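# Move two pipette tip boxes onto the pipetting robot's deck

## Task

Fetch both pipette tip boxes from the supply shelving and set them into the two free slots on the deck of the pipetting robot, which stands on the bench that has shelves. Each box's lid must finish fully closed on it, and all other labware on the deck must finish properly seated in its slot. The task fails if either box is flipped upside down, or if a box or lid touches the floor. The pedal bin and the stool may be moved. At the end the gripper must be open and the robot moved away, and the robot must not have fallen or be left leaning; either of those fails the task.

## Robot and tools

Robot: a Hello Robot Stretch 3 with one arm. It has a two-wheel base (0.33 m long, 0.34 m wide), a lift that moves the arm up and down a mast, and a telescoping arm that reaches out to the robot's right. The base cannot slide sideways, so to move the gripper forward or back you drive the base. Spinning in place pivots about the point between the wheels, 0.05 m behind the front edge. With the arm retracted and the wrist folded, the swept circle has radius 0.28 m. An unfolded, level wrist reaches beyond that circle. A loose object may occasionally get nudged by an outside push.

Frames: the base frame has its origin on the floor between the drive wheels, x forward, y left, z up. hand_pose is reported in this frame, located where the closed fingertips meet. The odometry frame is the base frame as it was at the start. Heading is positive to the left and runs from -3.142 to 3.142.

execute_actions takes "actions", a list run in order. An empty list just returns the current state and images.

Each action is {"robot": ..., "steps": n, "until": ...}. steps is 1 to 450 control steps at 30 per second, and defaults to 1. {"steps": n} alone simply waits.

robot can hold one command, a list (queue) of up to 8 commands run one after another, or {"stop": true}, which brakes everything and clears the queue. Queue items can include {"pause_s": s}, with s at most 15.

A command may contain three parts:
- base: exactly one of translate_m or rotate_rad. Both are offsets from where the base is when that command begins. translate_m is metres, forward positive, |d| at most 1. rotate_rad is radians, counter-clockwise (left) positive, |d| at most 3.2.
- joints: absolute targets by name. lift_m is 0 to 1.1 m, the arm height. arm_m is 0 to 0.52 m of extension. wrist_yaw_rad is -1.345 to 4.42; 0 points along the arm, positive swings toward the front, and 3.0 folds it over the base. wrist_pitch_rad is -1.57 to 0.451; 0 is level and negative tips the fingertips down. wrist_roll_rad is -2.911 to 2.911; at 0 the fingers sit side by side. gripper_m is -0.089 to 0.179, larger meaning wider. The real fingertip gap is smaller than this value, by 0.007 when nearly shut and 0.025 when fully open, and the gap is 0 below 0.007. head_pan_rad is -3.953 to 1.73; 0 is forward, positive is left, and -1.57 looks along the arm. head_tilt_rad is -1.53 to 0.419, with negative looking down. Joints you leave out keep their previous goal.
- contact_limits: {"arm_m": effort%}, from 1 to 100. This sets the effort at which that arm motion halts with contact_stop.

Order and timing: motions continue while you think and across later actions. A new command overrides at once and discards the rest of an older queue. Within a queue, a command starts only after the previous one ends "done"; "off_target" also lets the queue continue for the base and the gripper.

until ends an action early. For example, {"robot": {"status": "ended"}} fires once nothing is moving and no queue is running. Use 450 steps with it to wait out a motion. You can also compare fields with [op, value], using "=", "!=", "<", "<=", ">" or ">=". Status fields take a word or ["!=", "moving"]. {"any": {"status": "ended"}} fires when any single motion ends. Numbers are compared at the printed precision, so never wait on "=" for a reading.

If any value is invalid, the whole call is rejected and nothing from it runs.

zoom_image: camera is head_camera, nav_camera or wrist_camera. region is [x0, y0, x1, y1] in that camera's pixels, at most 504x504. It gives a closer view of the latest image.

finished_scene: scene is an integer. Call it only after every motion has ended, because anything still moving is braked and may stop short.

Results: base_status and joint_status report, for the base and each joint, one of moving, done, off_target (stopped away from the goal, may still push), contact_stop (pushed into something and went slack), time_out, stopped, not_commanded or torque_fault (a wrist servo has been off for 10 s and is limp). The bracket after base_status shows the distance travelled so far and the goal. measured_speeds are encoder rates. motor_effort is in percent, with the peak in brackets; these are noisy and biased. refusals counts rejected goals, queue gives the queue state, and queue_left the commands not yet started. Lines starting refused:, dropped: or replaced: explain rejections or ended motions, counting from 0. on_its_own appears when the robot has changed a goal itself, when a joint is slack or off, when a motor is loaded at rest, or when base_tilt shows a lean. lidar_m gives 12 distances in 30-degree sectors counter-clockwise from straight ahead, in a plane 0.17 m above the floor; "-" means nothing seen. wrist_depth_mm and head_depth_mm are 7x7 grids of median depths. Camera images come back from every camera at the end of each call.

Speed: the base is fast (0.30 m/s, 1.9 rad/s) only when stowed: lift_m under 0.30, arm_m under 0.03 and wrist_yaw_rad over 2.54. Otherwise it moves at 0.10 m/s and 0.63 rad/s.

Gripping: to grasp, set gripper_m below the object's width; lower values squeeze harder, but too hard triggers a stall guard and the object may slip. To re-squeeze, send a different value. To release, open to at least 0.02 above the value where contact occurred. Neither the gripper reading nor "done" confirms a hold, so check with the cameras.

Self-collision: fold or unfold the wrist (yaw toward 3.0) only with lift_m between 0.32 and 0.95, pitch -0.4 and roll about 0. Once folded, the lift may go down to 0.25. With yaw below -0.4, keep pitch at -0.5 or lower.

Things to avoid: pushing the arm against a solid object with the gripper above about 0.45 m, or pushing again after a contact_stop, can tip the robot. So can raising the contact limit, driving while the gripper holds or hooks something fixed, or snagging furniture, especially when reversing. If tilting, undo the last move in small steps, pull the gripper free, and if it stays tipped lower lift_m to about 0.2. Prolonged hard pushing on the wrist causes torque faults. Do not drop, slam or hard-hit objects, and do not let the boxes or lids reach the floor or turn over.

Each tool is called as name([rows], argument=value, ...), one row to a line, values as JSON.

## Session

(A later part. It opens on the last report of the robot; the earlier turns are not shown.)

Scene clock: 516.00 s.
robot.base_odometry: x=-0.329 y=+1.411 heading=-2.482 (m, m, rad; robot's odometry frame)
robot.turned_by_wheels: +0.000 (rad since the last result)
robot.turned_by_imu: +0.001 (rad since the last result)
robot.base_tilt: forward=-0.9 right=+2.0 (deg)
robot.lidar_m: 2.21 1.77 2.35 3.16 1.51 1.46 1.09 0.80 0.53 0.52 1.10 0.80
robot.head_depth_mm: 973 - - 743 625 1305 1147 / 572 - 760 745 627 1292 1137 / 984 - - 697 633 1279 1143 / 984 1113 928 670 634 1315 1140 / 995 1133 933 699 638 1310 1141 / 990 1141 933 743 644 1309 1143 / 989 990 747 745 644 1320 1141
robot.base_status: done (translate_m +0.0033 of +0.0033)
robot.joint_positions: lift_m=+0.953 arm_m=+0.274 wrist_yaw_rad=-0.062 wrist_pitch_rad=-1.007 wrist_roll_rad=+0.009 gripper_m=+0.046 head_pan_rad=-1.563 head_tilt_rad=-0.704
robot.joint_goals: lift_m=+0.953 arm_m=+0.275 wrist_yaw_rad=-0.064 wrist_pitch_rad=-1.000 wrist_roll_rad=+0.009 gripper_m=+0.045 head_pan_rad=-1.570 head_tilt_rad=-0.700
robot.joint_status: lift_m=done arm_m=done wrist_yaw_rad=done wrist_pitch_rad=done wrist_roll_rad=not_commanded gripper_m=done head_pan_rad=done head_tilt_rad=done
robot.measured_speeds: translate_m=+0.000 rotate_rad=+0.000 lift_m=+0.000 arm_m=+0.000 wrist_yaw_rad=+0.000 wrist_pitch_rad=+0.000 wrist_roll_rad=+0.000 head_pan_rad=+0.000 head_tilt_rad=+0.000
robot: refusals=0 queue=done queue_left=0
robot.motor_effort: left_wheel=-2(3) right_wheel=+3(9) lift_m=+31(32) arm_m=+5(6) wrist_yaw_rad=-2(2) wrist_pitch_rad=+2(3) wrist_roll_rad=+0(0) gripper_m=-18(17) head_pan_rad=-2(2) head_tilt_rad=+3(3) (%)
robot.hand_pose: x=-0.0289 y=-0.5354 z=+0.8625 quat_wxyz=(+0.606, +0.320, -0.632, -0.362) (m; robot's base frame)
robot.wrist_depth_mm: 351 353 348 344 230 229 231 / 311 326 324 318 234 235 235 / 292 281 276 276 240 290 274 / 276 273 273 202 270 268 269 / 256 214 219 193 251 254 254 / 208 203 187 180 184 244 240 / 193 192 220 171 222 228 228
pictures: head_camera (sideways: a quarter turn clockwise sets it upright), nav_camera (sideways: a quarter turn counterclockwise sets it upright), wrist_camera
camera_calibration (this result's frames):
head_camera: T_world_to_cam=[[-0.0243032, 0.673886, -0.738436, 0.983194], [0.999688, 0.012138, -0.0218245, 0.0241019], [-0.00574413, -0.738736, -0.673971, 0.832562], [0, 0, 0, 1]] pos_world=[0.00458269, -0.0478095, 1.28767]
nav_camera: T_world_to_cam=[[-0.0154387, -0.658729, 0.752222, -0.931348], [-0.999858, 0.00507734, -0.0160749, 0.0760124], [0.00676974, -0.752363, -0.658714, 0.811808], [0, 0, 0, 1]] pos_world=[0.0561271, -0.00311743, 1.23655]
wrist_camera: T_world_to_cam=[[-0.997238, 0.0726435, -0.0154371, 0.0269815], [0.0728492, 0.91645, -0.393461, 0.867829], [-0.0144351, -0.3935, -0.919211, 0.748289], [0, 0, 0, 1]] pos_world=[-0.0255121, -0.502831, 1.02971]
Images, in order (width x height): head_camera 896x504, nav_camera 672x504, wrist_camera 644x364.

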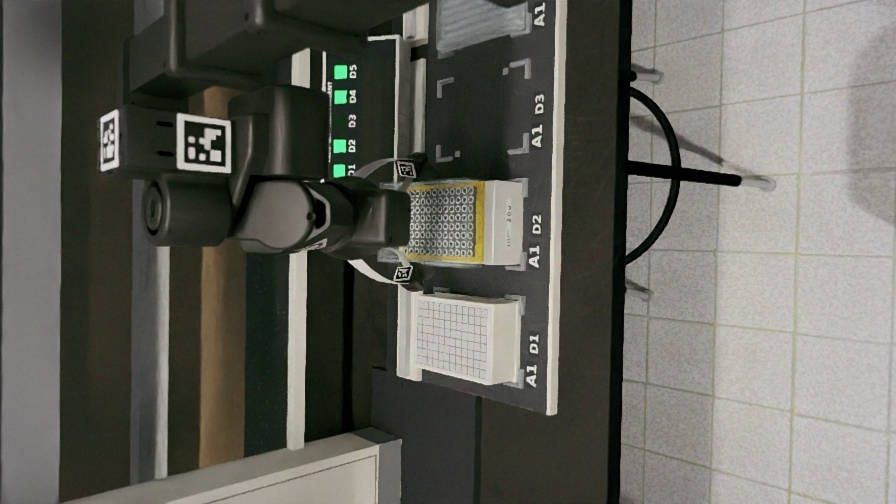

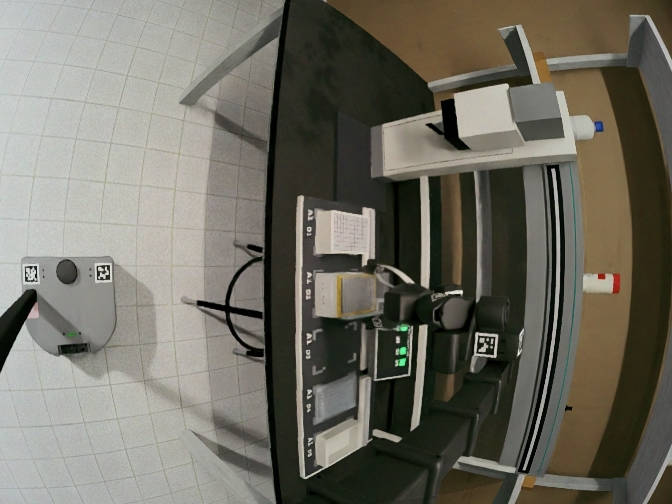

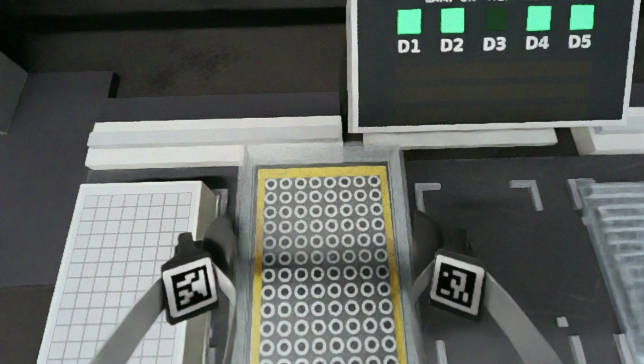

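execute_actions([
  {"robot":[{"joints":{"lift_m":0.945}}],"steps":450,"until":{"robot":{"status":"ended"}}},
])

zoom_image(camera="wrist_camera", region=[200, 120, 450, 364])

zoom_image(camera="head_camera", region=[360, 130, 560, 320])

Scene clock: 520.33 s.
robot.base_odometry: x=-0.329 y=+1.411 heading=-2.482 (m, m, rad; robot's odometry frame)
robot.turned_by_wheels: +0.000 (rad since the last result)
robot.turned_by_imu: +0.000 (rad since the last result)
robot.base_tilt: forward=-0.9 right=+2.0 (deg)
robot.lidar_m: 2.21 1.76 2.35 3.16 1.51 1.47 1.09 0.80 0.53 0.52 1.10 0.80
robot.head_depth_mm: 976 - - 731 624 1319 1142 / 978 - 758 742 628 1286 1139 / 986 - - 698 632 1285 1139 / 986 1103 950 669 634 1307 1145 / 986 1127 932 702 638 1316 1137 / 989 1139 933 744 643 1305 1137 / 997 1004 748 743 641 1313 1148
robot.base_status: done (translate_m +0.0033 of +0.0033)
robot.joint_positions: lift_m=+0.945 arm_m=+0.274 wrist_yaw_rad=-0.062 wrist_pitch_rad=-1.007 wrist_roll_rad=+0.009 gripper_m=+0.046 head_pan_rad=-1.563 head_tilt_rad=-0.704
robot.joint_goals: lift_m=+0.945 arm_m=+0.275 wrist_yaw_rad=-0.064 wrist_pitch_rad=-1.000 wrist_roll_rad=+0.009 gripper_m=+0.045 head_pan_rad=-1.570 head_tilt_rad=-0.700
robot.joint_status: lift_m=done arm_m=done wrist_yaw_rad=done wrist_pitch_rad=done wrist_roll_rad=not_commanded gripper_m=done head_pan_rad=done head_tilt_rad=done
robot.measured_speeds: translate_m=+0.000 rotate_rad=+0.000 lift_m=+0.000 arm_m=+0.000 wrist_yaw_rad=+0.000 wrist_pitch_rad=+0.000 wrist_roll_rad=+0.000 head_pan_rad=+0.000 head_tilt_rad=+0.000
robot: refusals=0 queue=done queue_left=0
robot.motor_effort: left_wheel=-2(2) right_wheel=+4(3) lift_m=+30(32) arm_m=+5(5) wrist_yaw_rad=-2(2) wrist_pitch_rad=+3(2) wrist_roll_rad=+0(0) gripper_m=-17(18) head_pan_rad=-2(3) head_tilt_rad=+2(3) (%)
robot.hand_pose: x=-0.0289 y=-0.5354 z=+0.8545 quat_wxyz=(+0.606, +0.320, -0.632, -0.362) (m; robot's base frame)
robot.wrist_depth_mm: 339 337 335 333 222 222 224 / 303 316 312 298 228 228 230 / 280 269 269 278 282 284 272 / 265 220 259 193 259 262 260 / 243 206 209 182 244 248 248 / 198 195 178 173 174 235 235 / 185 185 215 164 218 221 222
pictures: head_camera (sideways: a quarter turn clockwise sets it upright), nav_camera (sideways: a quarter turn counterclockwise sets it upright), wrist_camera
camera_calibration (this result's frames):
head_camera: T_world_to_cam=[[-0.0243034, 0.673886, -0.738436, 0.983194], [0.999688, 0.0121382, -0.0218245, 0.0241019], [-0.00574396, -0.738736, -0.673971, 0.832562], [0, 0, 0, 1]] pos_world=[0.0045827, -0.0478095, 1.28767]
nav_camera: T_world_to_cam=[[-0.0154385, -0.658729, 0.752222, -0.931348], [-0.999858, 0.0050771, -0.0160749, 0.0760124], [0.00676992, -0.752363, -0.658714, 0.811808], [0, 0, 0, 1]] pos_world=[0.0561271, -0.00311742, 1.23655]
wrist_camera: T_world_to_cam=[[-0.997237, 0.0726686, -0.0154357, 0.0268681], [0.0728717, 0.916448, -0.393461, 0.864702], [-0.0144462, -0.393499, -0.919212, 0.740969], [0, 0, 0, 1]] pos_world=[-0.0255142, -0.502837, 1.02175]
Images, in order (width x height): head_camera 896x504, nav_camera 672x504, wrist_camera 644x364.

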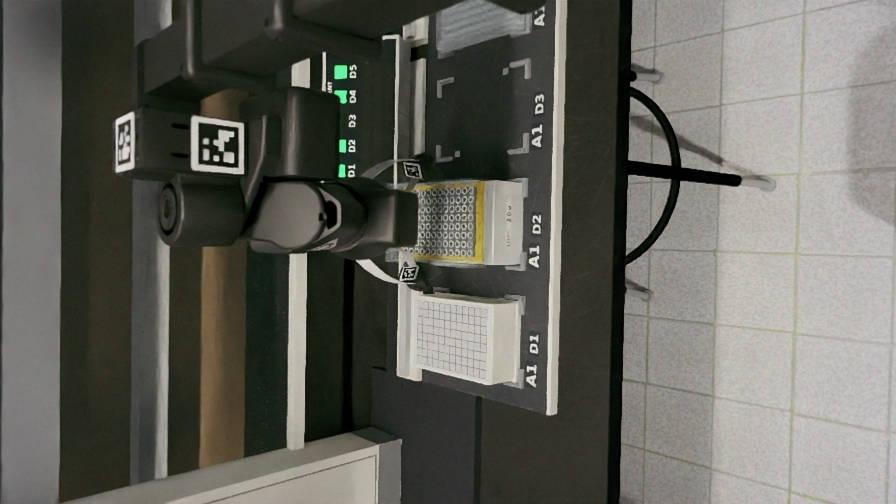

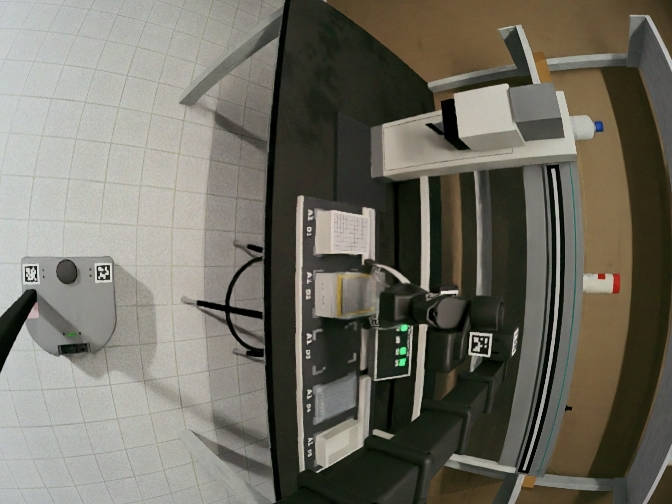

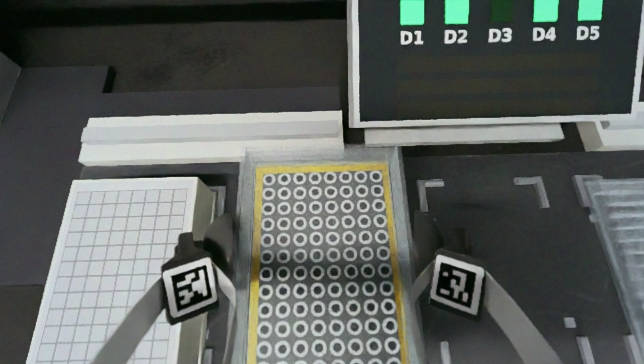

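Region (200, 120, 450, 364) of wrist_camera's 644x364 image, scaled by 2.016; it fills the top 492 rows of this view, and the rest is white.

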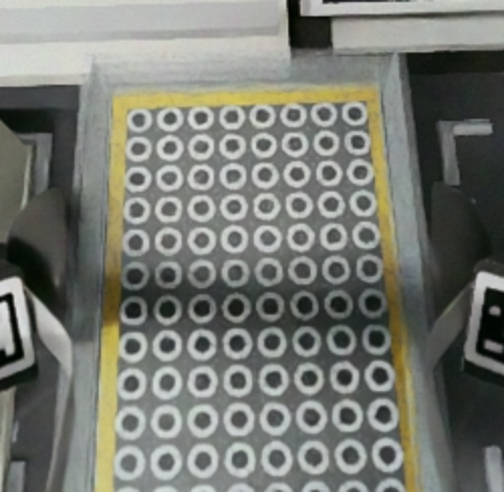

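Region (360, 130, 560, 320) of head_camera's 896x504 image, scaled by 2.520, with more detail than that image has; it fills the top 479 rows of this view, and the rest is white.

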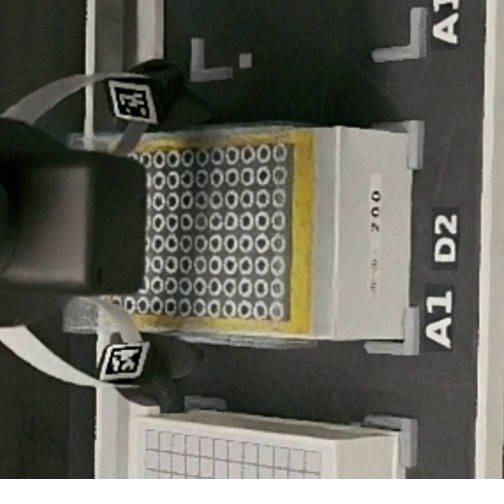

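execute_actions([
  {"robot":[{"joints":{"arm_m":0.272}},{"joints":{"lift_m":0.94}}],"steps":450,"until":{"robot":{"status":"ended"}}},
])

zoom_image(camera="wrist_camera", region=[200, 120, 450, 364])

zoom_image(camera="head_camera", region=[360, 130, 560, 320])

Scene clock: 536.20 s.
robot.base_odometry: x=-0.329 y=+1.411 heading=-2.482 (m, m, rad; robot's odometry frame)
robot.turned_by_wheels: +0.000 (rad since the last result)
robot.turned_by_imu: +0.001 (rad since the last result)
robot.base_tilt: forward=-1.0 right=+2.0 (deg)
robot.lidar_m: 2.21 1.77 2.35 3.17 1.51 1.46 1.09 0.80 0.53 0.52 1.09 0.80
robot.head_depth_mm: 980 995 - 720 625 1312 1138 / 978 - 758 742 630 1289 1141 / 986 - - 691 631 1297 1138 / 992 1112 934 669 637 1313 1144 / 994 1128 935 701 640 1317 1141 / 990 1129 936 743 641 1325 1133 / 993 996 748 745 640 1299 1139
robot.base_status: done (translate_m +0.0033 of +0.0033)
robot.joint_positions: lift_m=+0.940 arm_m=+0.272 wrist_yaw_rad=-0.063 wrist_pitch_rad=-1.002 wrist_roll_rad=+0.009 gripper_m=+0.046 head_pan_rad=-1.563 head_tilt_rad=-0.704
robot.joint_goals: lift_m=+0.940 arm_m=+0.272 wrist_yaw_rad=-0.064 wrist_pitch_rad=-1.000 wrist_roll_rad=+0.009 gripper_m=+0.045 head_pan_rad=-1.570 head_tilt_rad=-0.700
robot.joint_status: lift_m=done arm_m=done wrist_yaw_rad=done wrist_pitch_rad=done wrist_roll_rad=not_commanded gripper_m=done head_pan_rad=done head_tilt_rad=done
robot.measured_speeds: translate_m=+0.000 rotate_rad=+0.000 lift_m=+0.000 arm_m=+0.000 wrist_yaw_rad=+0.000 wrist_pitch_rad=+0.000 wrist_roll_rad=+0.000 head_pan_rad=+0.000 head_tilt_rad=+0.000
robot: refusals=0 queue=done queue_left=0
robot.motor_effort: left_wheel=-2(2) right_wheel=+4(4) lift_m=+23(30) arm_m=-4(6) wrist_yaw_rad=-1(2) wrist_pitch_rad=+1(3) wrist_roll_rad=+0(0) gripper_m=-18(18) head_pan_rad=-2(2) head_tilt_rad=+2(1) (%)
robot.hand_pose: x=-0.0290 y=-0.5346 z=+0.8503 quat_wxyz=(+0.607, +0.319, -0.633, -0.361) (m; robot's base frame)
robot.wrist_depth_mm: 333 337 332 329 221 220 222 / 300 309 313 302 225 225 225 / 277 266 267 267 280 282 267 / 262 216 254 190 256 259 260 / 209 203 206 178 240 243 245 / 194 190 175 170 172 233 231 / 182 182 213 161 214 217 218
pictures: head_camera (sideways: a quarter turn clockwise sets it upright), nav_camera (sideways: a quarter turn counterclockwise sets it upright), wrist_camera
camera_calibration (this result's frames):
head_camera: T_world_to_cam=[[-0.024303, 0.673858, -0.738461, 0.983226], [0.999688, 0.0121372, -0.0218247, 0.0241022], [-0.00574395, -0.738761, -0.673943, 0.832526], [0, 0, 0, 1]] pos_world=[0.00458269, -0.0478101, 1.28768]
nav_camera: T_world_to_cam=[[-0.0154389, -0.658701, 0.752246, -0.931379], [-0.999858, 0.00507675, -0.0160754, 0.076013], [0.00676992, -0.752387, -0.658686, 0.811772], [0, 0, 0, 1]] pos_world=[0.0561271, -0.00311984, 1.23655]
wrist_camera: T_world_to_cam=[[-0.997221, 0.0728725, -0.015474, 0.026783], [0.0730063, 0.914598, -0.39772, 0.864903], [-0.0148303, -0.397744, -0.917376, 0.733578], [0, 0, 0, 1]] pos_world=[-0.0255555, -0.501214, 1.01737]
Images, in order (width x height): head_camera 896x504, nav_camera 672x504, wrist_camera 644x364.

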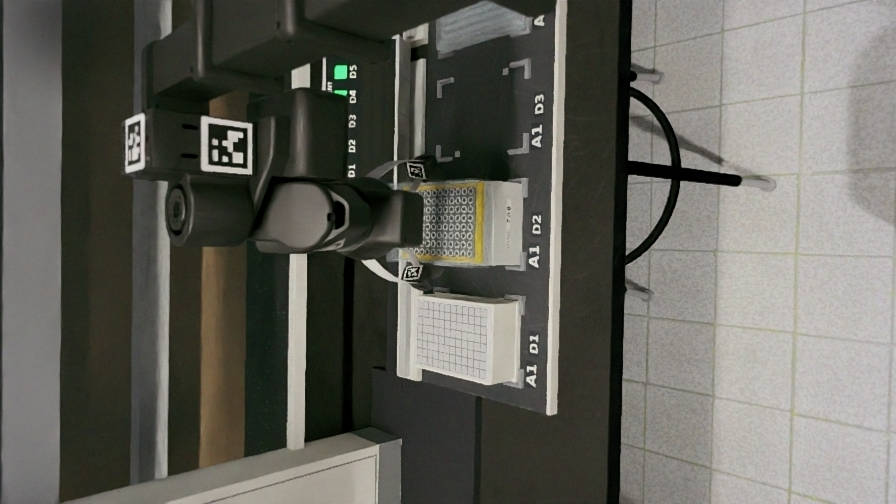

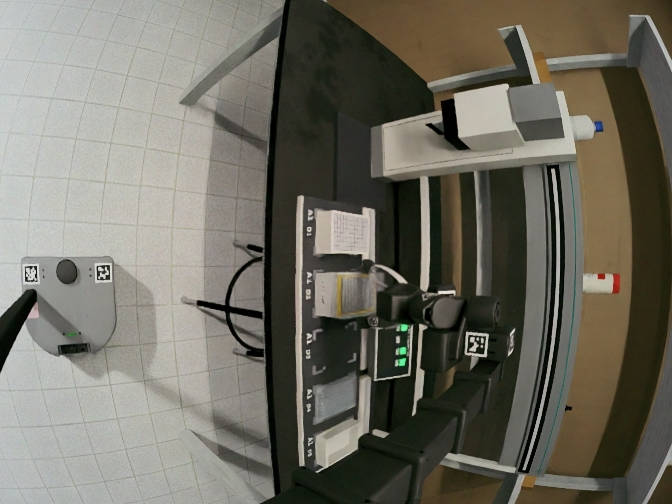

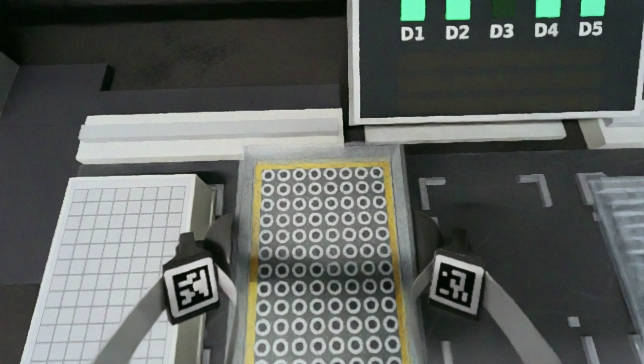

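Region (200, 120, 450, 364) of wrist_camera's 644x364 image, scaled by 2.016; it fills the top 492 rows of this view, and the rest is white.

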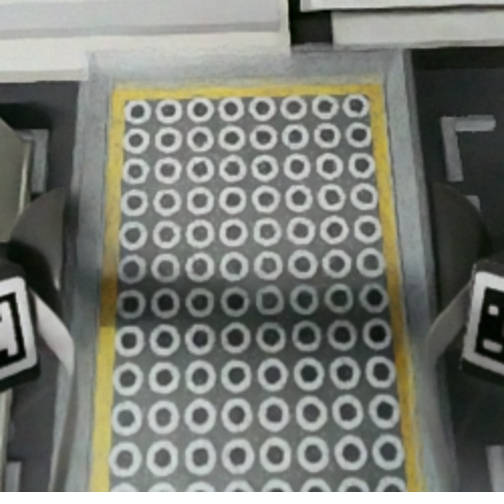

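Region (360, 130, 560, 320) of head_camera's 896x504 image, scaled by 2.520, with more detail than that image has; it fills the top 479 rows of this view, and the rest is white.

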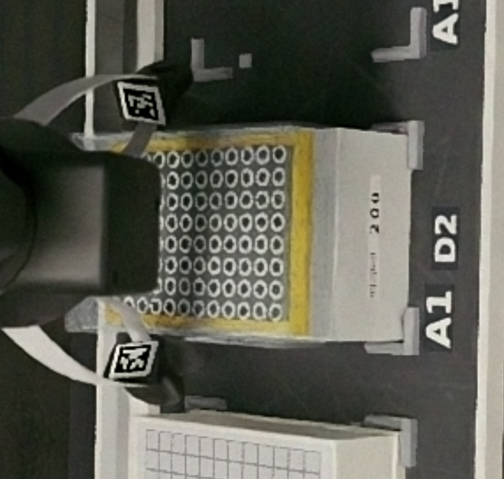

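execute_actions([
  {"robot":[{"joints":{"arm_m":0.2745}}],"steps":450,"until":{"robot":{"status":"ended"}}},
])

zoom_image(camera="wrist_camera", region=[200, 120, 450, 364])

zoom_image(camera="head_camera", region=[360, 130, 560, 320])

Scene clock: 539.83 s.
robot.base_odometry: x=-0.329 y=+1.411 heading=-2.482 (m, m, rad; robot's odometry frame)
robot.turned_by_wheels: +0.000 (rad since the last result)
robot.turned_by_imu: +0.000 (rad since the last result)
robot.base_tilt: forward=-1.0 right=+1.9 (deg)
robot.lidar_m: 2.21 1.76 2.35 3.17 1.52 1.47 1.09 0.80 0.53 0.52 1.10 0.80
robot.head_depth_mm: 980 997 - 722 624 1307 1144 / 983 - 760 738 630 1285 1147 / 984 - - 687 634 1291 1146 / 987 1108 949 670 634 1313 1149 / 987 1131 932 702 639 1313 1141 / 995 1137 933 746 642 1314 1147 / 1000 996 744 744 643 1312 1145
robot.base_status: done (translate_m +0.0033 of +0.0033)
robot.joint_positions: lift_m=+0.940 arm_m=+0.274 wrist_yaw_rad=-0.063 wrist_pitch_rad=-1.006 wrist_roll_rad=+0.009 gripper_m=+0.046 head_pan_rad=-1.563 head_tilt_rad=-0.704
robot.joint_goals: lift_m=+0.940 arm_m=+0.275 wrist_yaw_rad=-0.064 wrist_pitch_rad=-1.000 wrist_roll_rad=+0.009 gripper_m=+0.045 head_pan_rad=-1.570 head_tilt_rad=-0.700
robot.joint_status: lift_m=done arm_m=done wrist_yaw_rad=done wrist_pitch_rad=done wrist_roll_rad=not_commanded gripper_m=done head_pan_rad=done head_tilt_rad=done
robot.measured_speeds: translate_m=+0.000 rotate_rad=+0.000 lift_m=+0.000 arm_m=+0.000 wrist_yaw_rad=+0.000 wrist_pitch_rad=+0.000 wrist_roll_rad=+0.000 head_pan_rad=+0.000 head_tilt_rad=+0.000
robot: refusals=0 queue=done queue_left=0
robot.motor_effort: left_wheel=-2(2) right_wheel=+3(3) lift_m=+24(24) arm_m=+8(8) wrist_yaw_rad=-1(1) wrist_pitch_rad=+2(2) wrist_roll_rad=+0(0) gripper_m=-17(18) head_pan_rad=-2(1) head_tilt_rad=+3(3) (%)
robot.hand_pose: x=-0.0289 y=-0.5355 z=+0.8499 quat_wxyz=(+0.606, +0.320, -0.632, -0.362) (m; robot's base frame)
robot.wrist_depth_mm: 337 333 332 330 219 221 219 / 297 310 308 308 225 227 227 / 276 264 268 265 280 281 265 / 262 215 254 190 254 258 256 / 210 202 207 179 238 242 242 / 193 191 174 170 172 231 230 / 182 182 216 161 214 216 218
pictures: head_camera (sideways: a quarter turn clockwise sets it upright), nav_camera (sideways: a quarter turn counterclockwise sets it upright), wrist_camera
camera_calibration (this result's frames):
head_camera: T_world_to_cam=[[-0.0243029, 0.673858, -0.738461, 0.983226], [0.999688, 0.012137, -0.0218247, 0.0241022], [-0.00574403, -0.738761, -0.673943, 0.832526], [0, 0, 0, 1]] pos_world=[0.00458268, -0.0478101, 1.28768]
nav_camera: T_world_to_cam=[[-0.015439, -0.658701, 0.752246, -0.93138], [-0.999858, 0.00507686, -0.0160754, 0.076013], [0.00676984, -0.752388, -0.658686, 0.811771], [0, 0, 0, 1]] pos_world=[0.0561271, -0.00311986, 1.23655]
wrist_camera: T_world_to_cam=[[-0.997199, 0.0731864, -0.0154404, 0.0270017], [0.0733286, 0.915851, -0.394765, 0.863789], [-0.0147503, -0.394792, -0.918652, 0.735523], [0, 0, 0, 1]] pos_world=[-0.0255652, -0.5027, 1.0171]
Images, in order (width x height): head_camera 896x504, nav_camera 672x504, wrist_camera 644x364.

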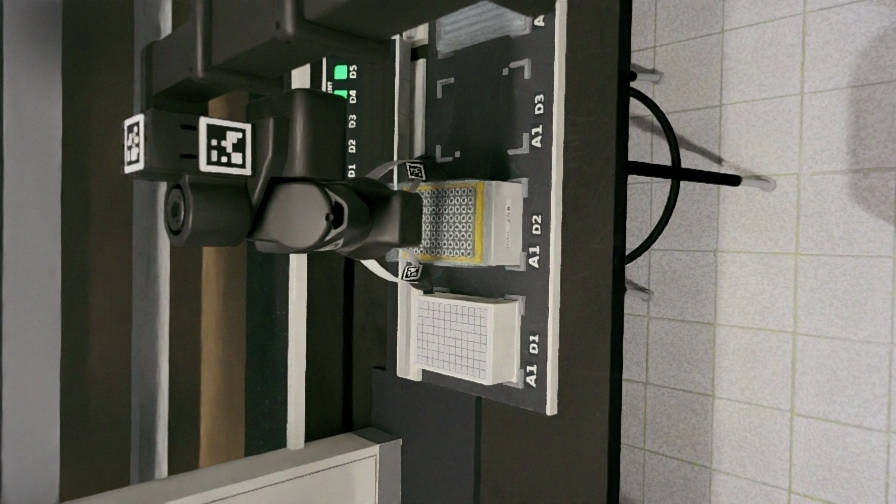

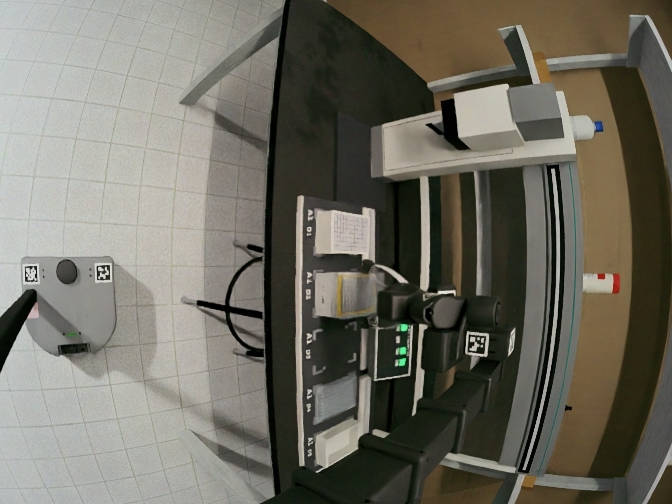

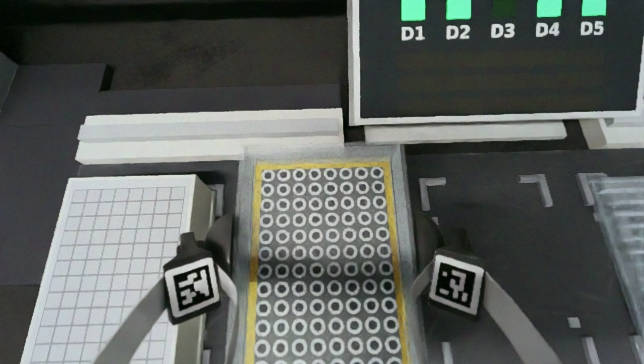

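Region (200, 120, 450, 364) of wrist_camera's 644x364 image, scaled by 2.016; it fills the top 492 rows of this view, and the rest is white.

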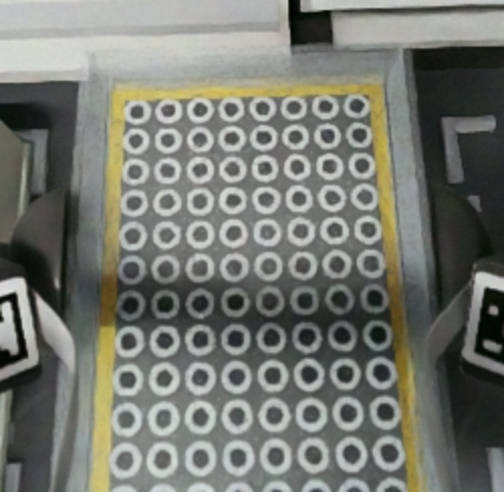

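Region (360, 130, 560, 320) of head_camera's 896x504 image, scaled by 2.520, with more detail than that image has; it fills the top 479 rows of this view, and the rest is white.

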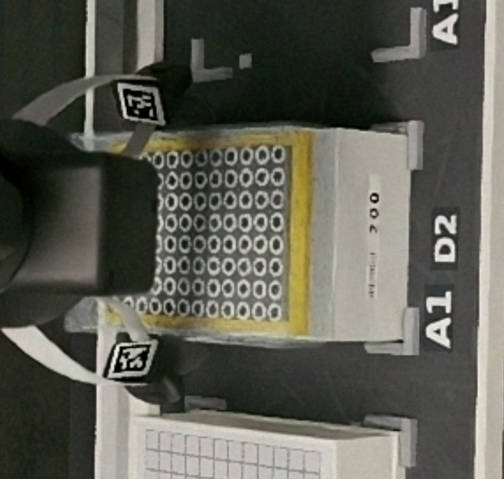

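execute_actions([
  {"robot":[{"joints":{"gripper_m":0.125}},{"joints":{"lift_m":1.0}},{"joints":{"arm_m":0.1,"wrist_pitch_rad":-0.6}}],"steps":450,"until":{"robot":{"status":"ended"}}},
])

zoom_image(camera="head_camera", region=[360, 130, 560, 320])

Scene clock: 552.83 s.
robot.base_odometry: x=-0.329 y=+1.411 heading=-2.482 (m, m, rad; robot's odometry frame)
robot.turned_by_wheels: +0.000 (rad since the last result)
robot.turned_by_imu: +0.001 (rad since the last result)
robot.base_tilt: forward=-1.0 right=+1.9 (deg)
robot.lidar_m: 2.21 1.77 2.36 3.17 1.51 1.46 1.09 0.80 0.53 0.52 1.10 0.80
robot.head_depth_mm: 569 - - - 625 1309 1133 / 572 - - - 626 1289 1139 / 984 994 - - 631 1278 1135 / 985 1109 935 699 635 1310 1137 / 986 1131 931 682 636 1309 1141 / 994 1132 937 742 643 1315 1148 / 993 1000 746 746 643 1320 1138
robot.base_status: done (translate_m +0.0033 of +0.0033)
robot.joint_positions: lift_m=+1.000 arm_m=+0.100 wrist_yaw_rad=-0.063 wrist_pitch_rad=-0.619 wrist_roll_rad=+0.009 gripper_m=+0.125 head_pan_rad=-1.563 head_tilt_rad=-0.704
robot.joint_goals: lift_m=+1.000 arm_m=+0.100 wrist_yaw_rad=-0.064 wrist_pitch_rad=-0.600 wrist_roll_rad=+0.009 gripper_m=+0.125 head_pan_rad=-1.570 head_tilt_rad=-0.700
robot.joint_status: lift_m=done arm_m=done wrist_yaw_rad=done wrist_pitch_rad=done wrist_roll_rad=not_commanded gripper_m=done head_pan_rad=done head_tilt_rad=done
robot.measured_speeds: translate_m=+0.000 rotate_rad=+0.000 lift_m=+0.000 arm_m=+0.000 wrist_yaw_rad=+0.000 wrist_pitch_rad=+0.000 wrist_roll_rad=+0.000 head_pan_rad=+0.000 head_tilt_rad=+0.000
robot: refusals=0 queue=done queue_left=0
robot.motor_effort: left_wheel=-2(2) right_wheel=+3(4) lift_m=+43(45) arm_m=-6(7) wrist_yaw_rad=-2(1) wrist_pitch_rad=+6(7) wrist_roll_rad=+0(0) gripper_m=+0(90) head_pan_rad=-3(1) head_tilt_rad=+2(2) (%)
robot.hand_pose: x=-0.0339 y=-0.4396 z=+0.9701 quat_wxyz=(+0.663, +0.193, -0.683, -0.238) (m; robot's base frame)
robot.wrist_depth_mm: 729 791 789 792 765 772 769 / 362 679 683 661 625 617 616 / 379 544 565 530 416 536 531 / 437 459 466 429 406 439 441 / 406 403 374 324 399 407 389 / 365 - 331 290 351 - 355 / 335 316 317 315 320 317 314
pictures: head_camera (sideways: a quarter turn clockwise sets it upright), nav_camera (sideways: a quarter turn counterclockwise sets it upright), wrist_camera
camera_calibration (this result's frames):
head_camera: T_world_to_cam=[[-0.0243027, 0.673794, -0.73852, 0.983303], [0.999688, 0.0121355, -0.0218251, 0.0241027], [-0.00574332, -0.73882, -0.673879, 0.832442], [0, 0, 0, 1]] pos_world=[0.00458271, -0.0478113, 1.28768]
nav_camera: T_world_to_cam=[[-0.0154393, -0.658635, 0.752304, -0.931454], [-0.999858, 0.0050751, -0.0160765, 0.0760145], [0.00677054, -0.752445, -0.65862, 0.811686], [0, 0, 0, 1]] pos_world=[0.0561271, -0.00312555, 1.23655]
wrist_camera: T_world_to_cam=[[-0.997598, 0.0668452, -0.0181827, 0.0167715], [0.0598701, 0.699903, -0.711724, 1.03582], [-0.0348492, -0.711103, -0.702224, 0.534082], [0, 0, 0, 1]] pos_world=[-0.0266712, -0.346309, 1.11257]
Images, in order (width x height): head_camera 896x504, nav_camera 672x504, wrist_camera 644x364.

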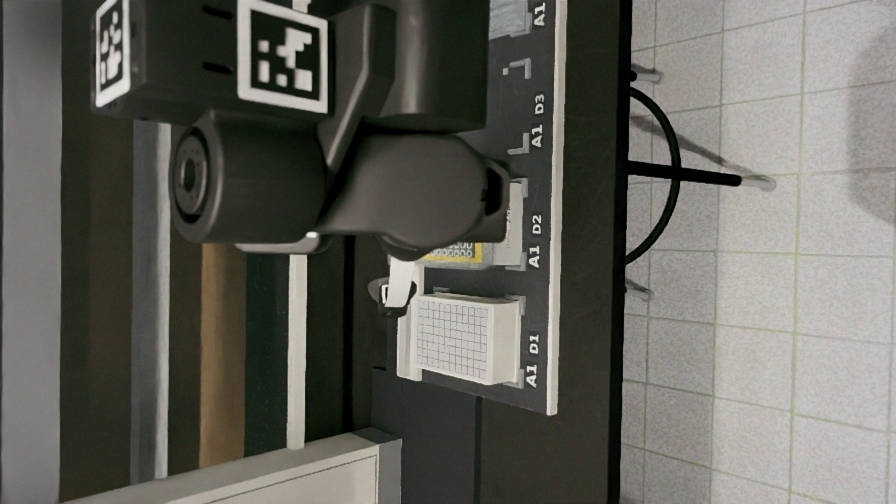

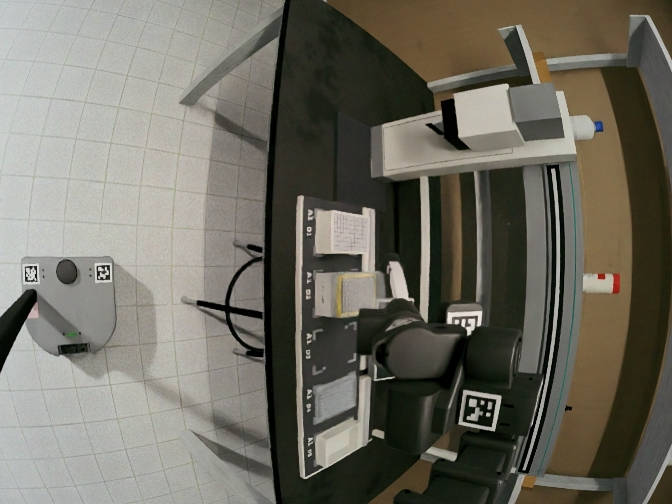

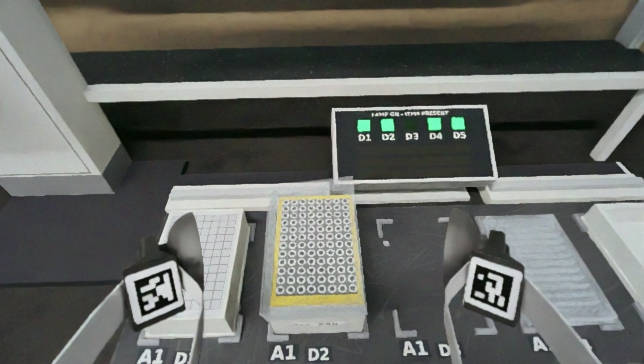

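Region (360, 130, 560, 320) of head_camera's 896x504 image, scaled by 2.520, with more detail than that image has; it fills the top 479 rows of this view, and the rest is white.

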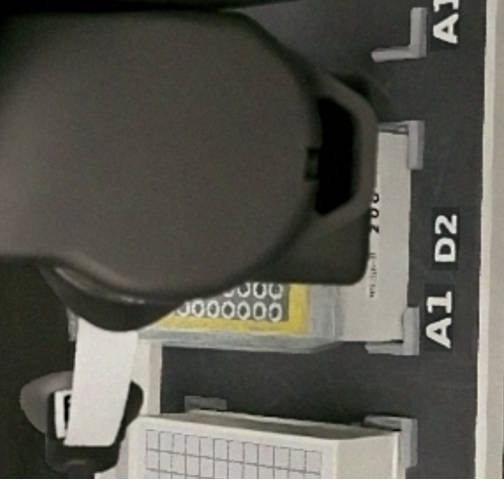

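zoom_image(camera="wrist_camera", region=[230, 160, 410, 350])

Region (230, 160, 410, 350) of wrist_camera's 644x364 image, scaled by 2.653; it fills the left 477 columns of this view, and the rest is white.

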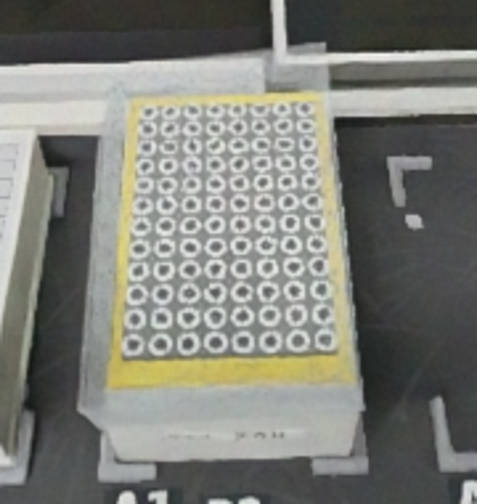

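execute_actions([
  {"robot":[{"joints":{"arm_m":0.274,"wrist_pitch_rad":-1.0,"gripper_m":0.13}},{"joints":{"lift_m":0.942}},{"base":{"translate_m":-0.006}}],"steps":450,"until":{"robot":{"status":"ended"}}},
])

zoom_image(camera="wrist_camera", region=[150, 100, 500, 364])

zoom_image(camera="head_camera", region=[360, 130, 560, 320])

Scene clock: 565.60 s.
robot.base_odometry: x=-0.324 y=+1.414 heading=-2.482 (m, m, rad; robot's odometry frame)
robot.turned_by_wheels: +0.000 (rad since the last result)
robot.turned_by_imu: +0.001 (rad since the last result)
robot.base_tilt: forward=-1.1 right=+1.8 (deg)
robot.lidar_m: 2.22 1.77 2.36 3.17 1.50 1.46 1.08 0.79 0.78 0.52 1.09 0.81
robot.head_depth_mm: 979 997 - 721 625 1318 1138 / 983 - 760 745 627 1293 1144 / 986 - - 691 631 1285 1142 / 990 1104 970 649 633 1317 1142 / 987 1133 935 684 639 1319 1143 / 991 1138 937 743 642 1323 1138 / 994 996 758 746 642 1309 1141
robot.base_status: done (translate_m -0.0060 of -0.0060)
robot.joint_positions: lift_m=+0.942 arm_m=+0.274 wrist_yaw_rad=-0.064 wrist_pitch_rad=-1.003 wrist_roll_rad=+0.009 gripper_m=+0.130 head_pan_rad=-1.563 head_tilt_rad=-0.704
robot.joint_goals: lift_m=+0.942 arm_m=+0.274 wrist_yaw_rad=-0.064 wrist_pitch_rad=-1.000 wrist_roll_rad=+0.009 gripper_m=+0.130 head_pan_rad=-1.570 head_tilt_rad=-0.700
robot.joint_status: lift_m=done arm_m=done wrist_yaw_rad=done wrist_pitch_rad=done wrist_roll_rad=not_commanded gripper_m=done head_pan_rad=done head_tilt_rad=done
robot.measured_speeds: translate_m=+0.000 rotate_rad=+0.000 lift_m=+0.000 arm_m=+0.000 wrist_yaw_rad=+0.000 wrist_pitch_rad=+0.000 wrist_roll_rad=+0.000 head_pan_rad=+0.000 head_tilt_rad=+0.000
robot: refusals=0 queue=done queue_left=0
robot.motor_effort: left_wheel=-2(7) right_wheel=+4(5) lift_m=+31(43) arm_m=+5(5) wrist_yaw_rad=-1(1) wrist_pitch_rad=+2(6) wrist_roll_rad=+0(0) gripper_m=+0(34) head_pan_rad=-1(2) head_tilt_rad=+2(2) (%)
robot.hand_pose: x=-0.0291 y=-0.5357 z=+0.8519 quat_wxyz=(+0.606, +0.319, -0.633, -0.361) (m; robot's base frame)
robot.wrist_depth_mm: 338 338 335 329 220 221 221 / 300 312 313 295 226 225 226 / 281 263 267 265 281 283 270 / 261 218 257 192 255 259 259 / 207 206 223 179 245 246 242 / 192 - 217 170 229 - 230 / 185 182 214 162 217 217 218
pictures: head_camera (sideways: a quarter turn clockwise sets it upright), nav_camera (sideways: a quarter turn counterclockwise sets it upright), wrist_camera
camera_calibration (this result's frames):
head_camera: T_world_to_cam=[[-0.0242996, 0.673792, -0.738522, 0.983306], [0.999688, 0.0121309, -0.0218251, 0.0241027], [-0.00574665, -0.738822, -0.673876, 0.832439], [0, 0, 0, 1]] pos_world=[0.0045825, -0.0478113, 1.28768]
nav_camera: T_world_to_cam=[[-0.0154423, -0.658633, 0.752306, -0.931457], [-0.999858, 0.00507958, -0.0160765, 0.0760145], [0.00676715, -0.752447, -0.658618, 0.811683], [0, 0, 0, 1]] pos_world=[0.0561271, -0.00312597, 1.23655]
wrist_camera: T_world_to_cam=[[-0.997129, 0.074132, -0.0154653, 0.027432], [0.0741731, 0.9149, -0.396807, 0.866045], [-0.0152669, -0.396814, -0.917772, 0.735423], [0, 0, 0, 1]] pos_world=[-0.0256564, -0.502552, 1.01903]
Images, in order (width x height): head_camera 896x504, nav_camera 672x504, wrist_camera 644x364.

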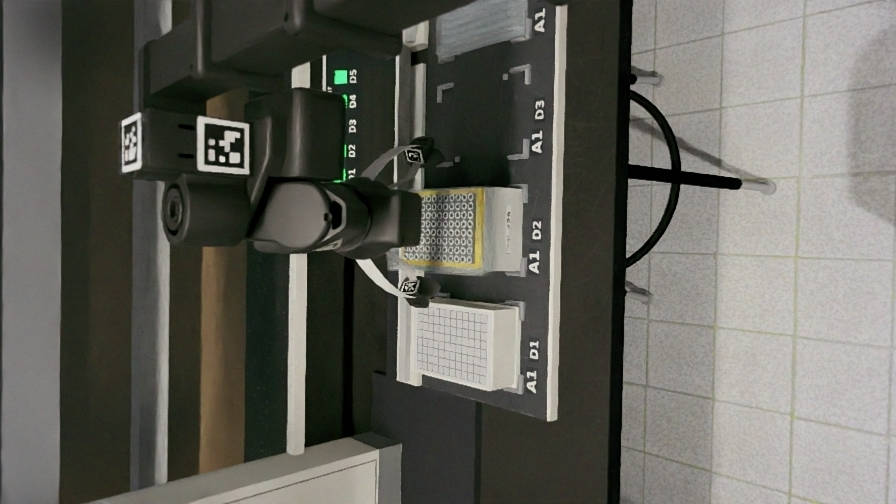

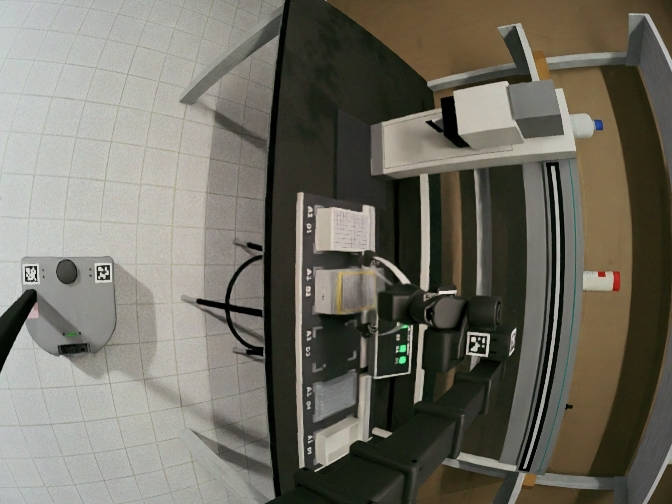

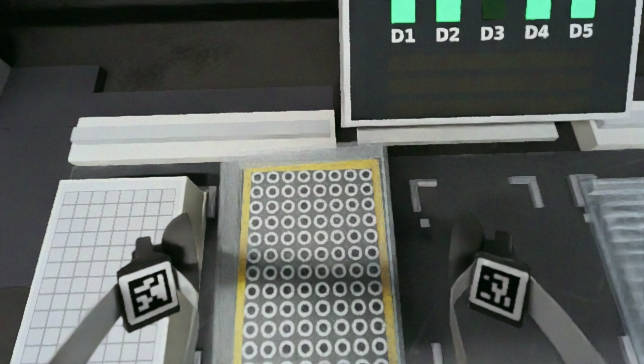

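Region (150, 100, 500, 364) of wrist_camera's 644x364 image, scaled by 1.440; it fills the top 380 rows of this view, and the rest is white.

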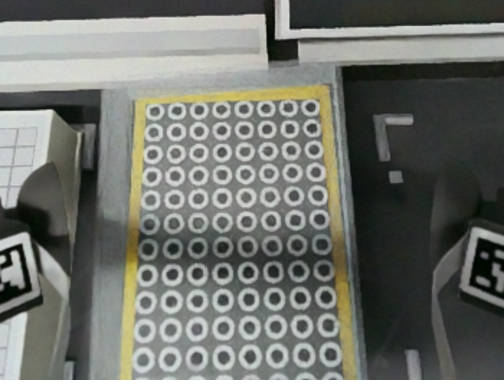

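Region (360, 130, 560, 320) of head_camera's 896x504 image, scaled by 2.520, with more detail than that image has; it fills the top 479 rows of this view, and the rest is white.

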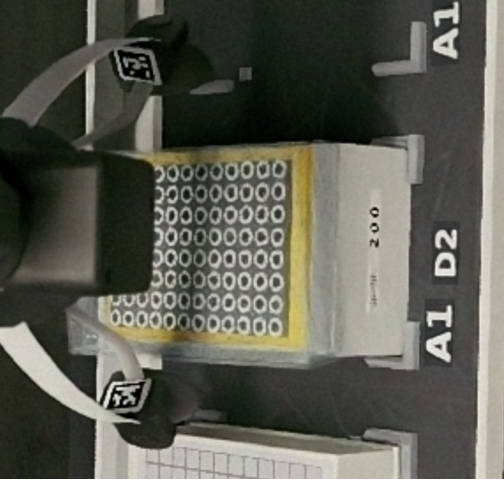

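execute_actions([
  {"robot":[{"joints":{"lift_m":0.936}},{"joints":{"gripper_m":0.112}}],"steps":450,"until":{"robot":{"status":"ended"}}},
])

zoom_image(camera="wrist_camera", region=[150, 100, 500, 364])

zoom_image(camera="head_camera", region=[360, 130, 560, 320])

Scene clock: 571.43 s.
robot.base_odometry: x=-0.324 y=+1.414 heading=-2.482 (m, m, rad; robot's odometry frame)
robot.turned_by_wheels: +0.000 (rad since the last result)
robot.turned_by_imu: +0.001 (rad since the last result)
robot.base_tilt: forward=-1.0 right=+1.9 (deg)
robot.lidar_m: 2.21 1.78 2.35 3.17 1.50 1.46 1.08 0.79 0.79 0.52 1.10 0.81
robot.head_depth_mm: 982 995 - 720 628 1312 1144 / 979 - 760 743 626 1280 1146 / 984 - - 692 633 1287 1136 / 985 1107 951 650 635 1319 1140 / 988 1132 934 690 639 1315 1145 / 994 1134 932 747 643 1305 1136 / 1000 1001 762 745 644 1321 1143
robot.base_status: done (translate_m -0.0060 of -0.0060)
robot.joint_positions: lift_m=+0.936 arm_m=+0.274 wrist_yaw_rad=-0.064 wrist_pitch_rad=-1.003 wrist_roll_rad=+0.009 gripper_m=+0.112 head_pan_rad=-1.563 head_tilt_rad=-0.704
robot.joint_goals: lift_m=+0.936 arm_m=+0.274 wrist_yaw_rad=-0.064 wrist_pitch_rad=-1.000 wrist_roll_rad=+0.009 gripper_m=+0.112 head_pan_rad=-1.570 head_tilt_rad=-0.700
robot.joint_status: lift_m=done arm_m=done wrist_yaw_rad=done wrist_pitch_rad=done wrist_roll_rad=not_commanded gripper_m=done head_pan_rad=done head_tilt_rad=done
robot.measured_speeds: translate_m=+0.000 rotate_rad=+0.000 lift_m=+0.000 arm_m=+0.000 wrist_yaw_rad=+0.000 wrist_pitch_rad=+0.000 wrist_roll_rad=+0.000 head_pan_rad=+0.000 head_tilt_rad=+0.000
robot: refusals=0 queue=done queue_left=0
robot.motor_effort: left_wheel=-2(2) right_wheel=+3(3) lift_m=+31(32) arm_m=+5(5) wrist_yaw_rad=+0(1) wrist_pitch_rad=+2(1) wrist_roll_rad=+0(0) gripper_m=+0(75) head_pan_rad=-1(1) head_tilt_rad=+1(3) (%)
robot.hand_pose: x=-0.0291 y=-0.5357 z=+0.8459 quat_wxyz=(+0.606, +0.319, -0.633, -0.361) (m; robot's base frame)
robot.wrist_depth_mm: 331 326 327 323 215 216 217 / 291 307 306 287 220 220 221 / 271 261 258 259 275 278 261 / 253 210 224 185 251 254 253 / 198 197 179 174 237 238 238 / 188 189 167 164 220 228 224 / 178 178 205 156 213 211 213
pictures: head_camera (sideways: a quarter turn clockwise sets it upright), nav_camera (sideways: a quarter turn counterclockwise sets it upright), wrist_camera
camera_calibration (this result's frames):
head_camera: T_world_to_cam=[[-0.0242997, 0.673792, -0.738522, 0.983306], [0.999688, 0.012131, -0.0218251, 0.0241027], [-0.00574657, -0.738822, -0.673876, 0.832439], [0, 0, 0, 1]] pos_world=[0.0045825, -0.0478113, 1.28768]
nav_camera: T_world_to_cam=[[-0.0154422, -0.658633, 0.752306, -0.931457], [-0.999858, 0.00507946, -0.0160765, 0.0760145], [0.00676724, -0.752447, -0.658618, 0.811683], [0, 0, 0, 1]] pos_world=[0.0561271, -0.00312596, 1.23655]
wrist_camera: T_world_to_cam=[[-0.997128, 0.0741327, -0.015465, 0.0273392], [0.0741741, 0.914913, -0.396778, 0.863637], [-0.0152651, -0.396785, -0.917784, 0.72994], [0, 0, 0, 1]] pos_world=[-0.0256563, -0.50255, 1.01302]
Images, in order (width x height): head_camera 896x504, nav_camera 672x504, wrist_camera 644x364.

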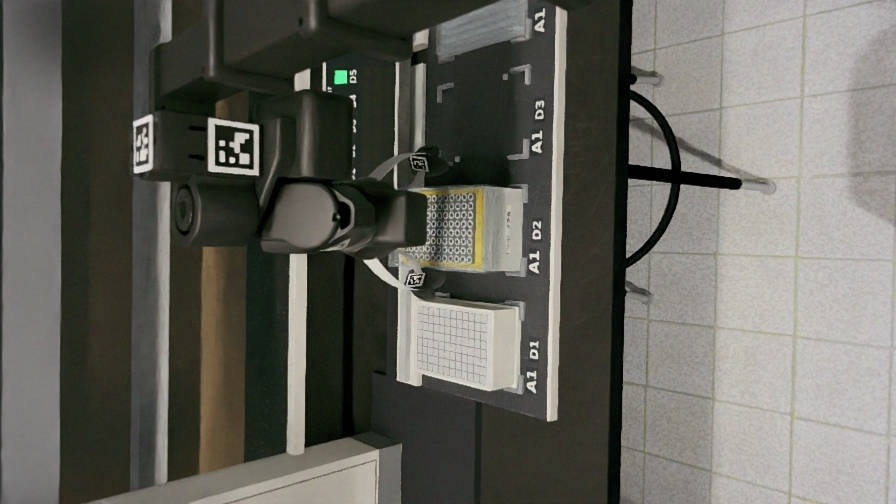

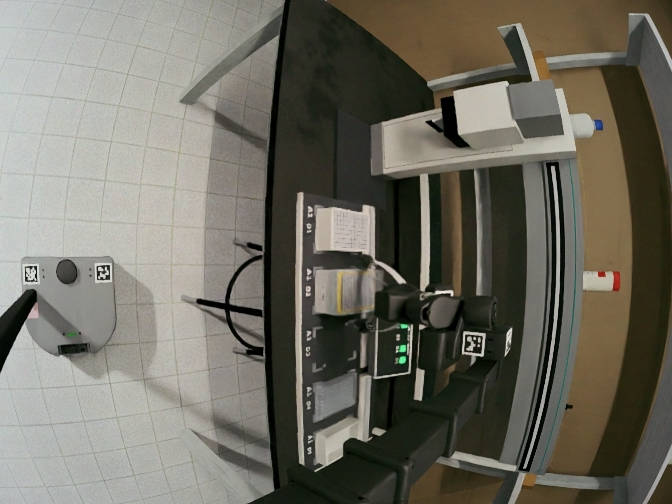

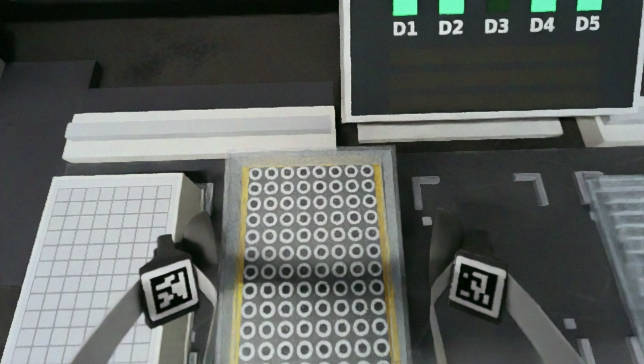

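Region (150, 100, 500, 364) of wrist_camera's 644x364 image, scaled by 1.440; it fills the top 380 rows of this view, and the rest is white.

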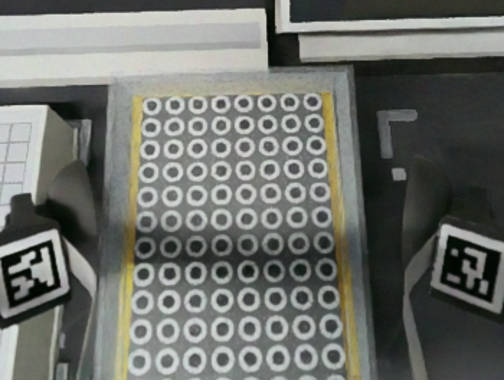

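Region (360, 130, 560, 320) of head_camera's 896x504 image, scaled by 2.520, with more detail than that image has; it fills the top 479 rows of this view, and the rest is white.

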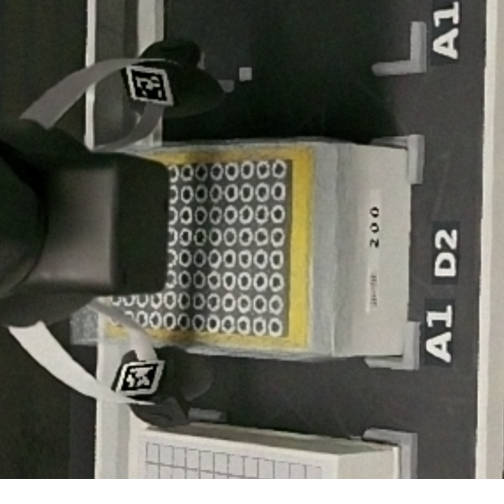

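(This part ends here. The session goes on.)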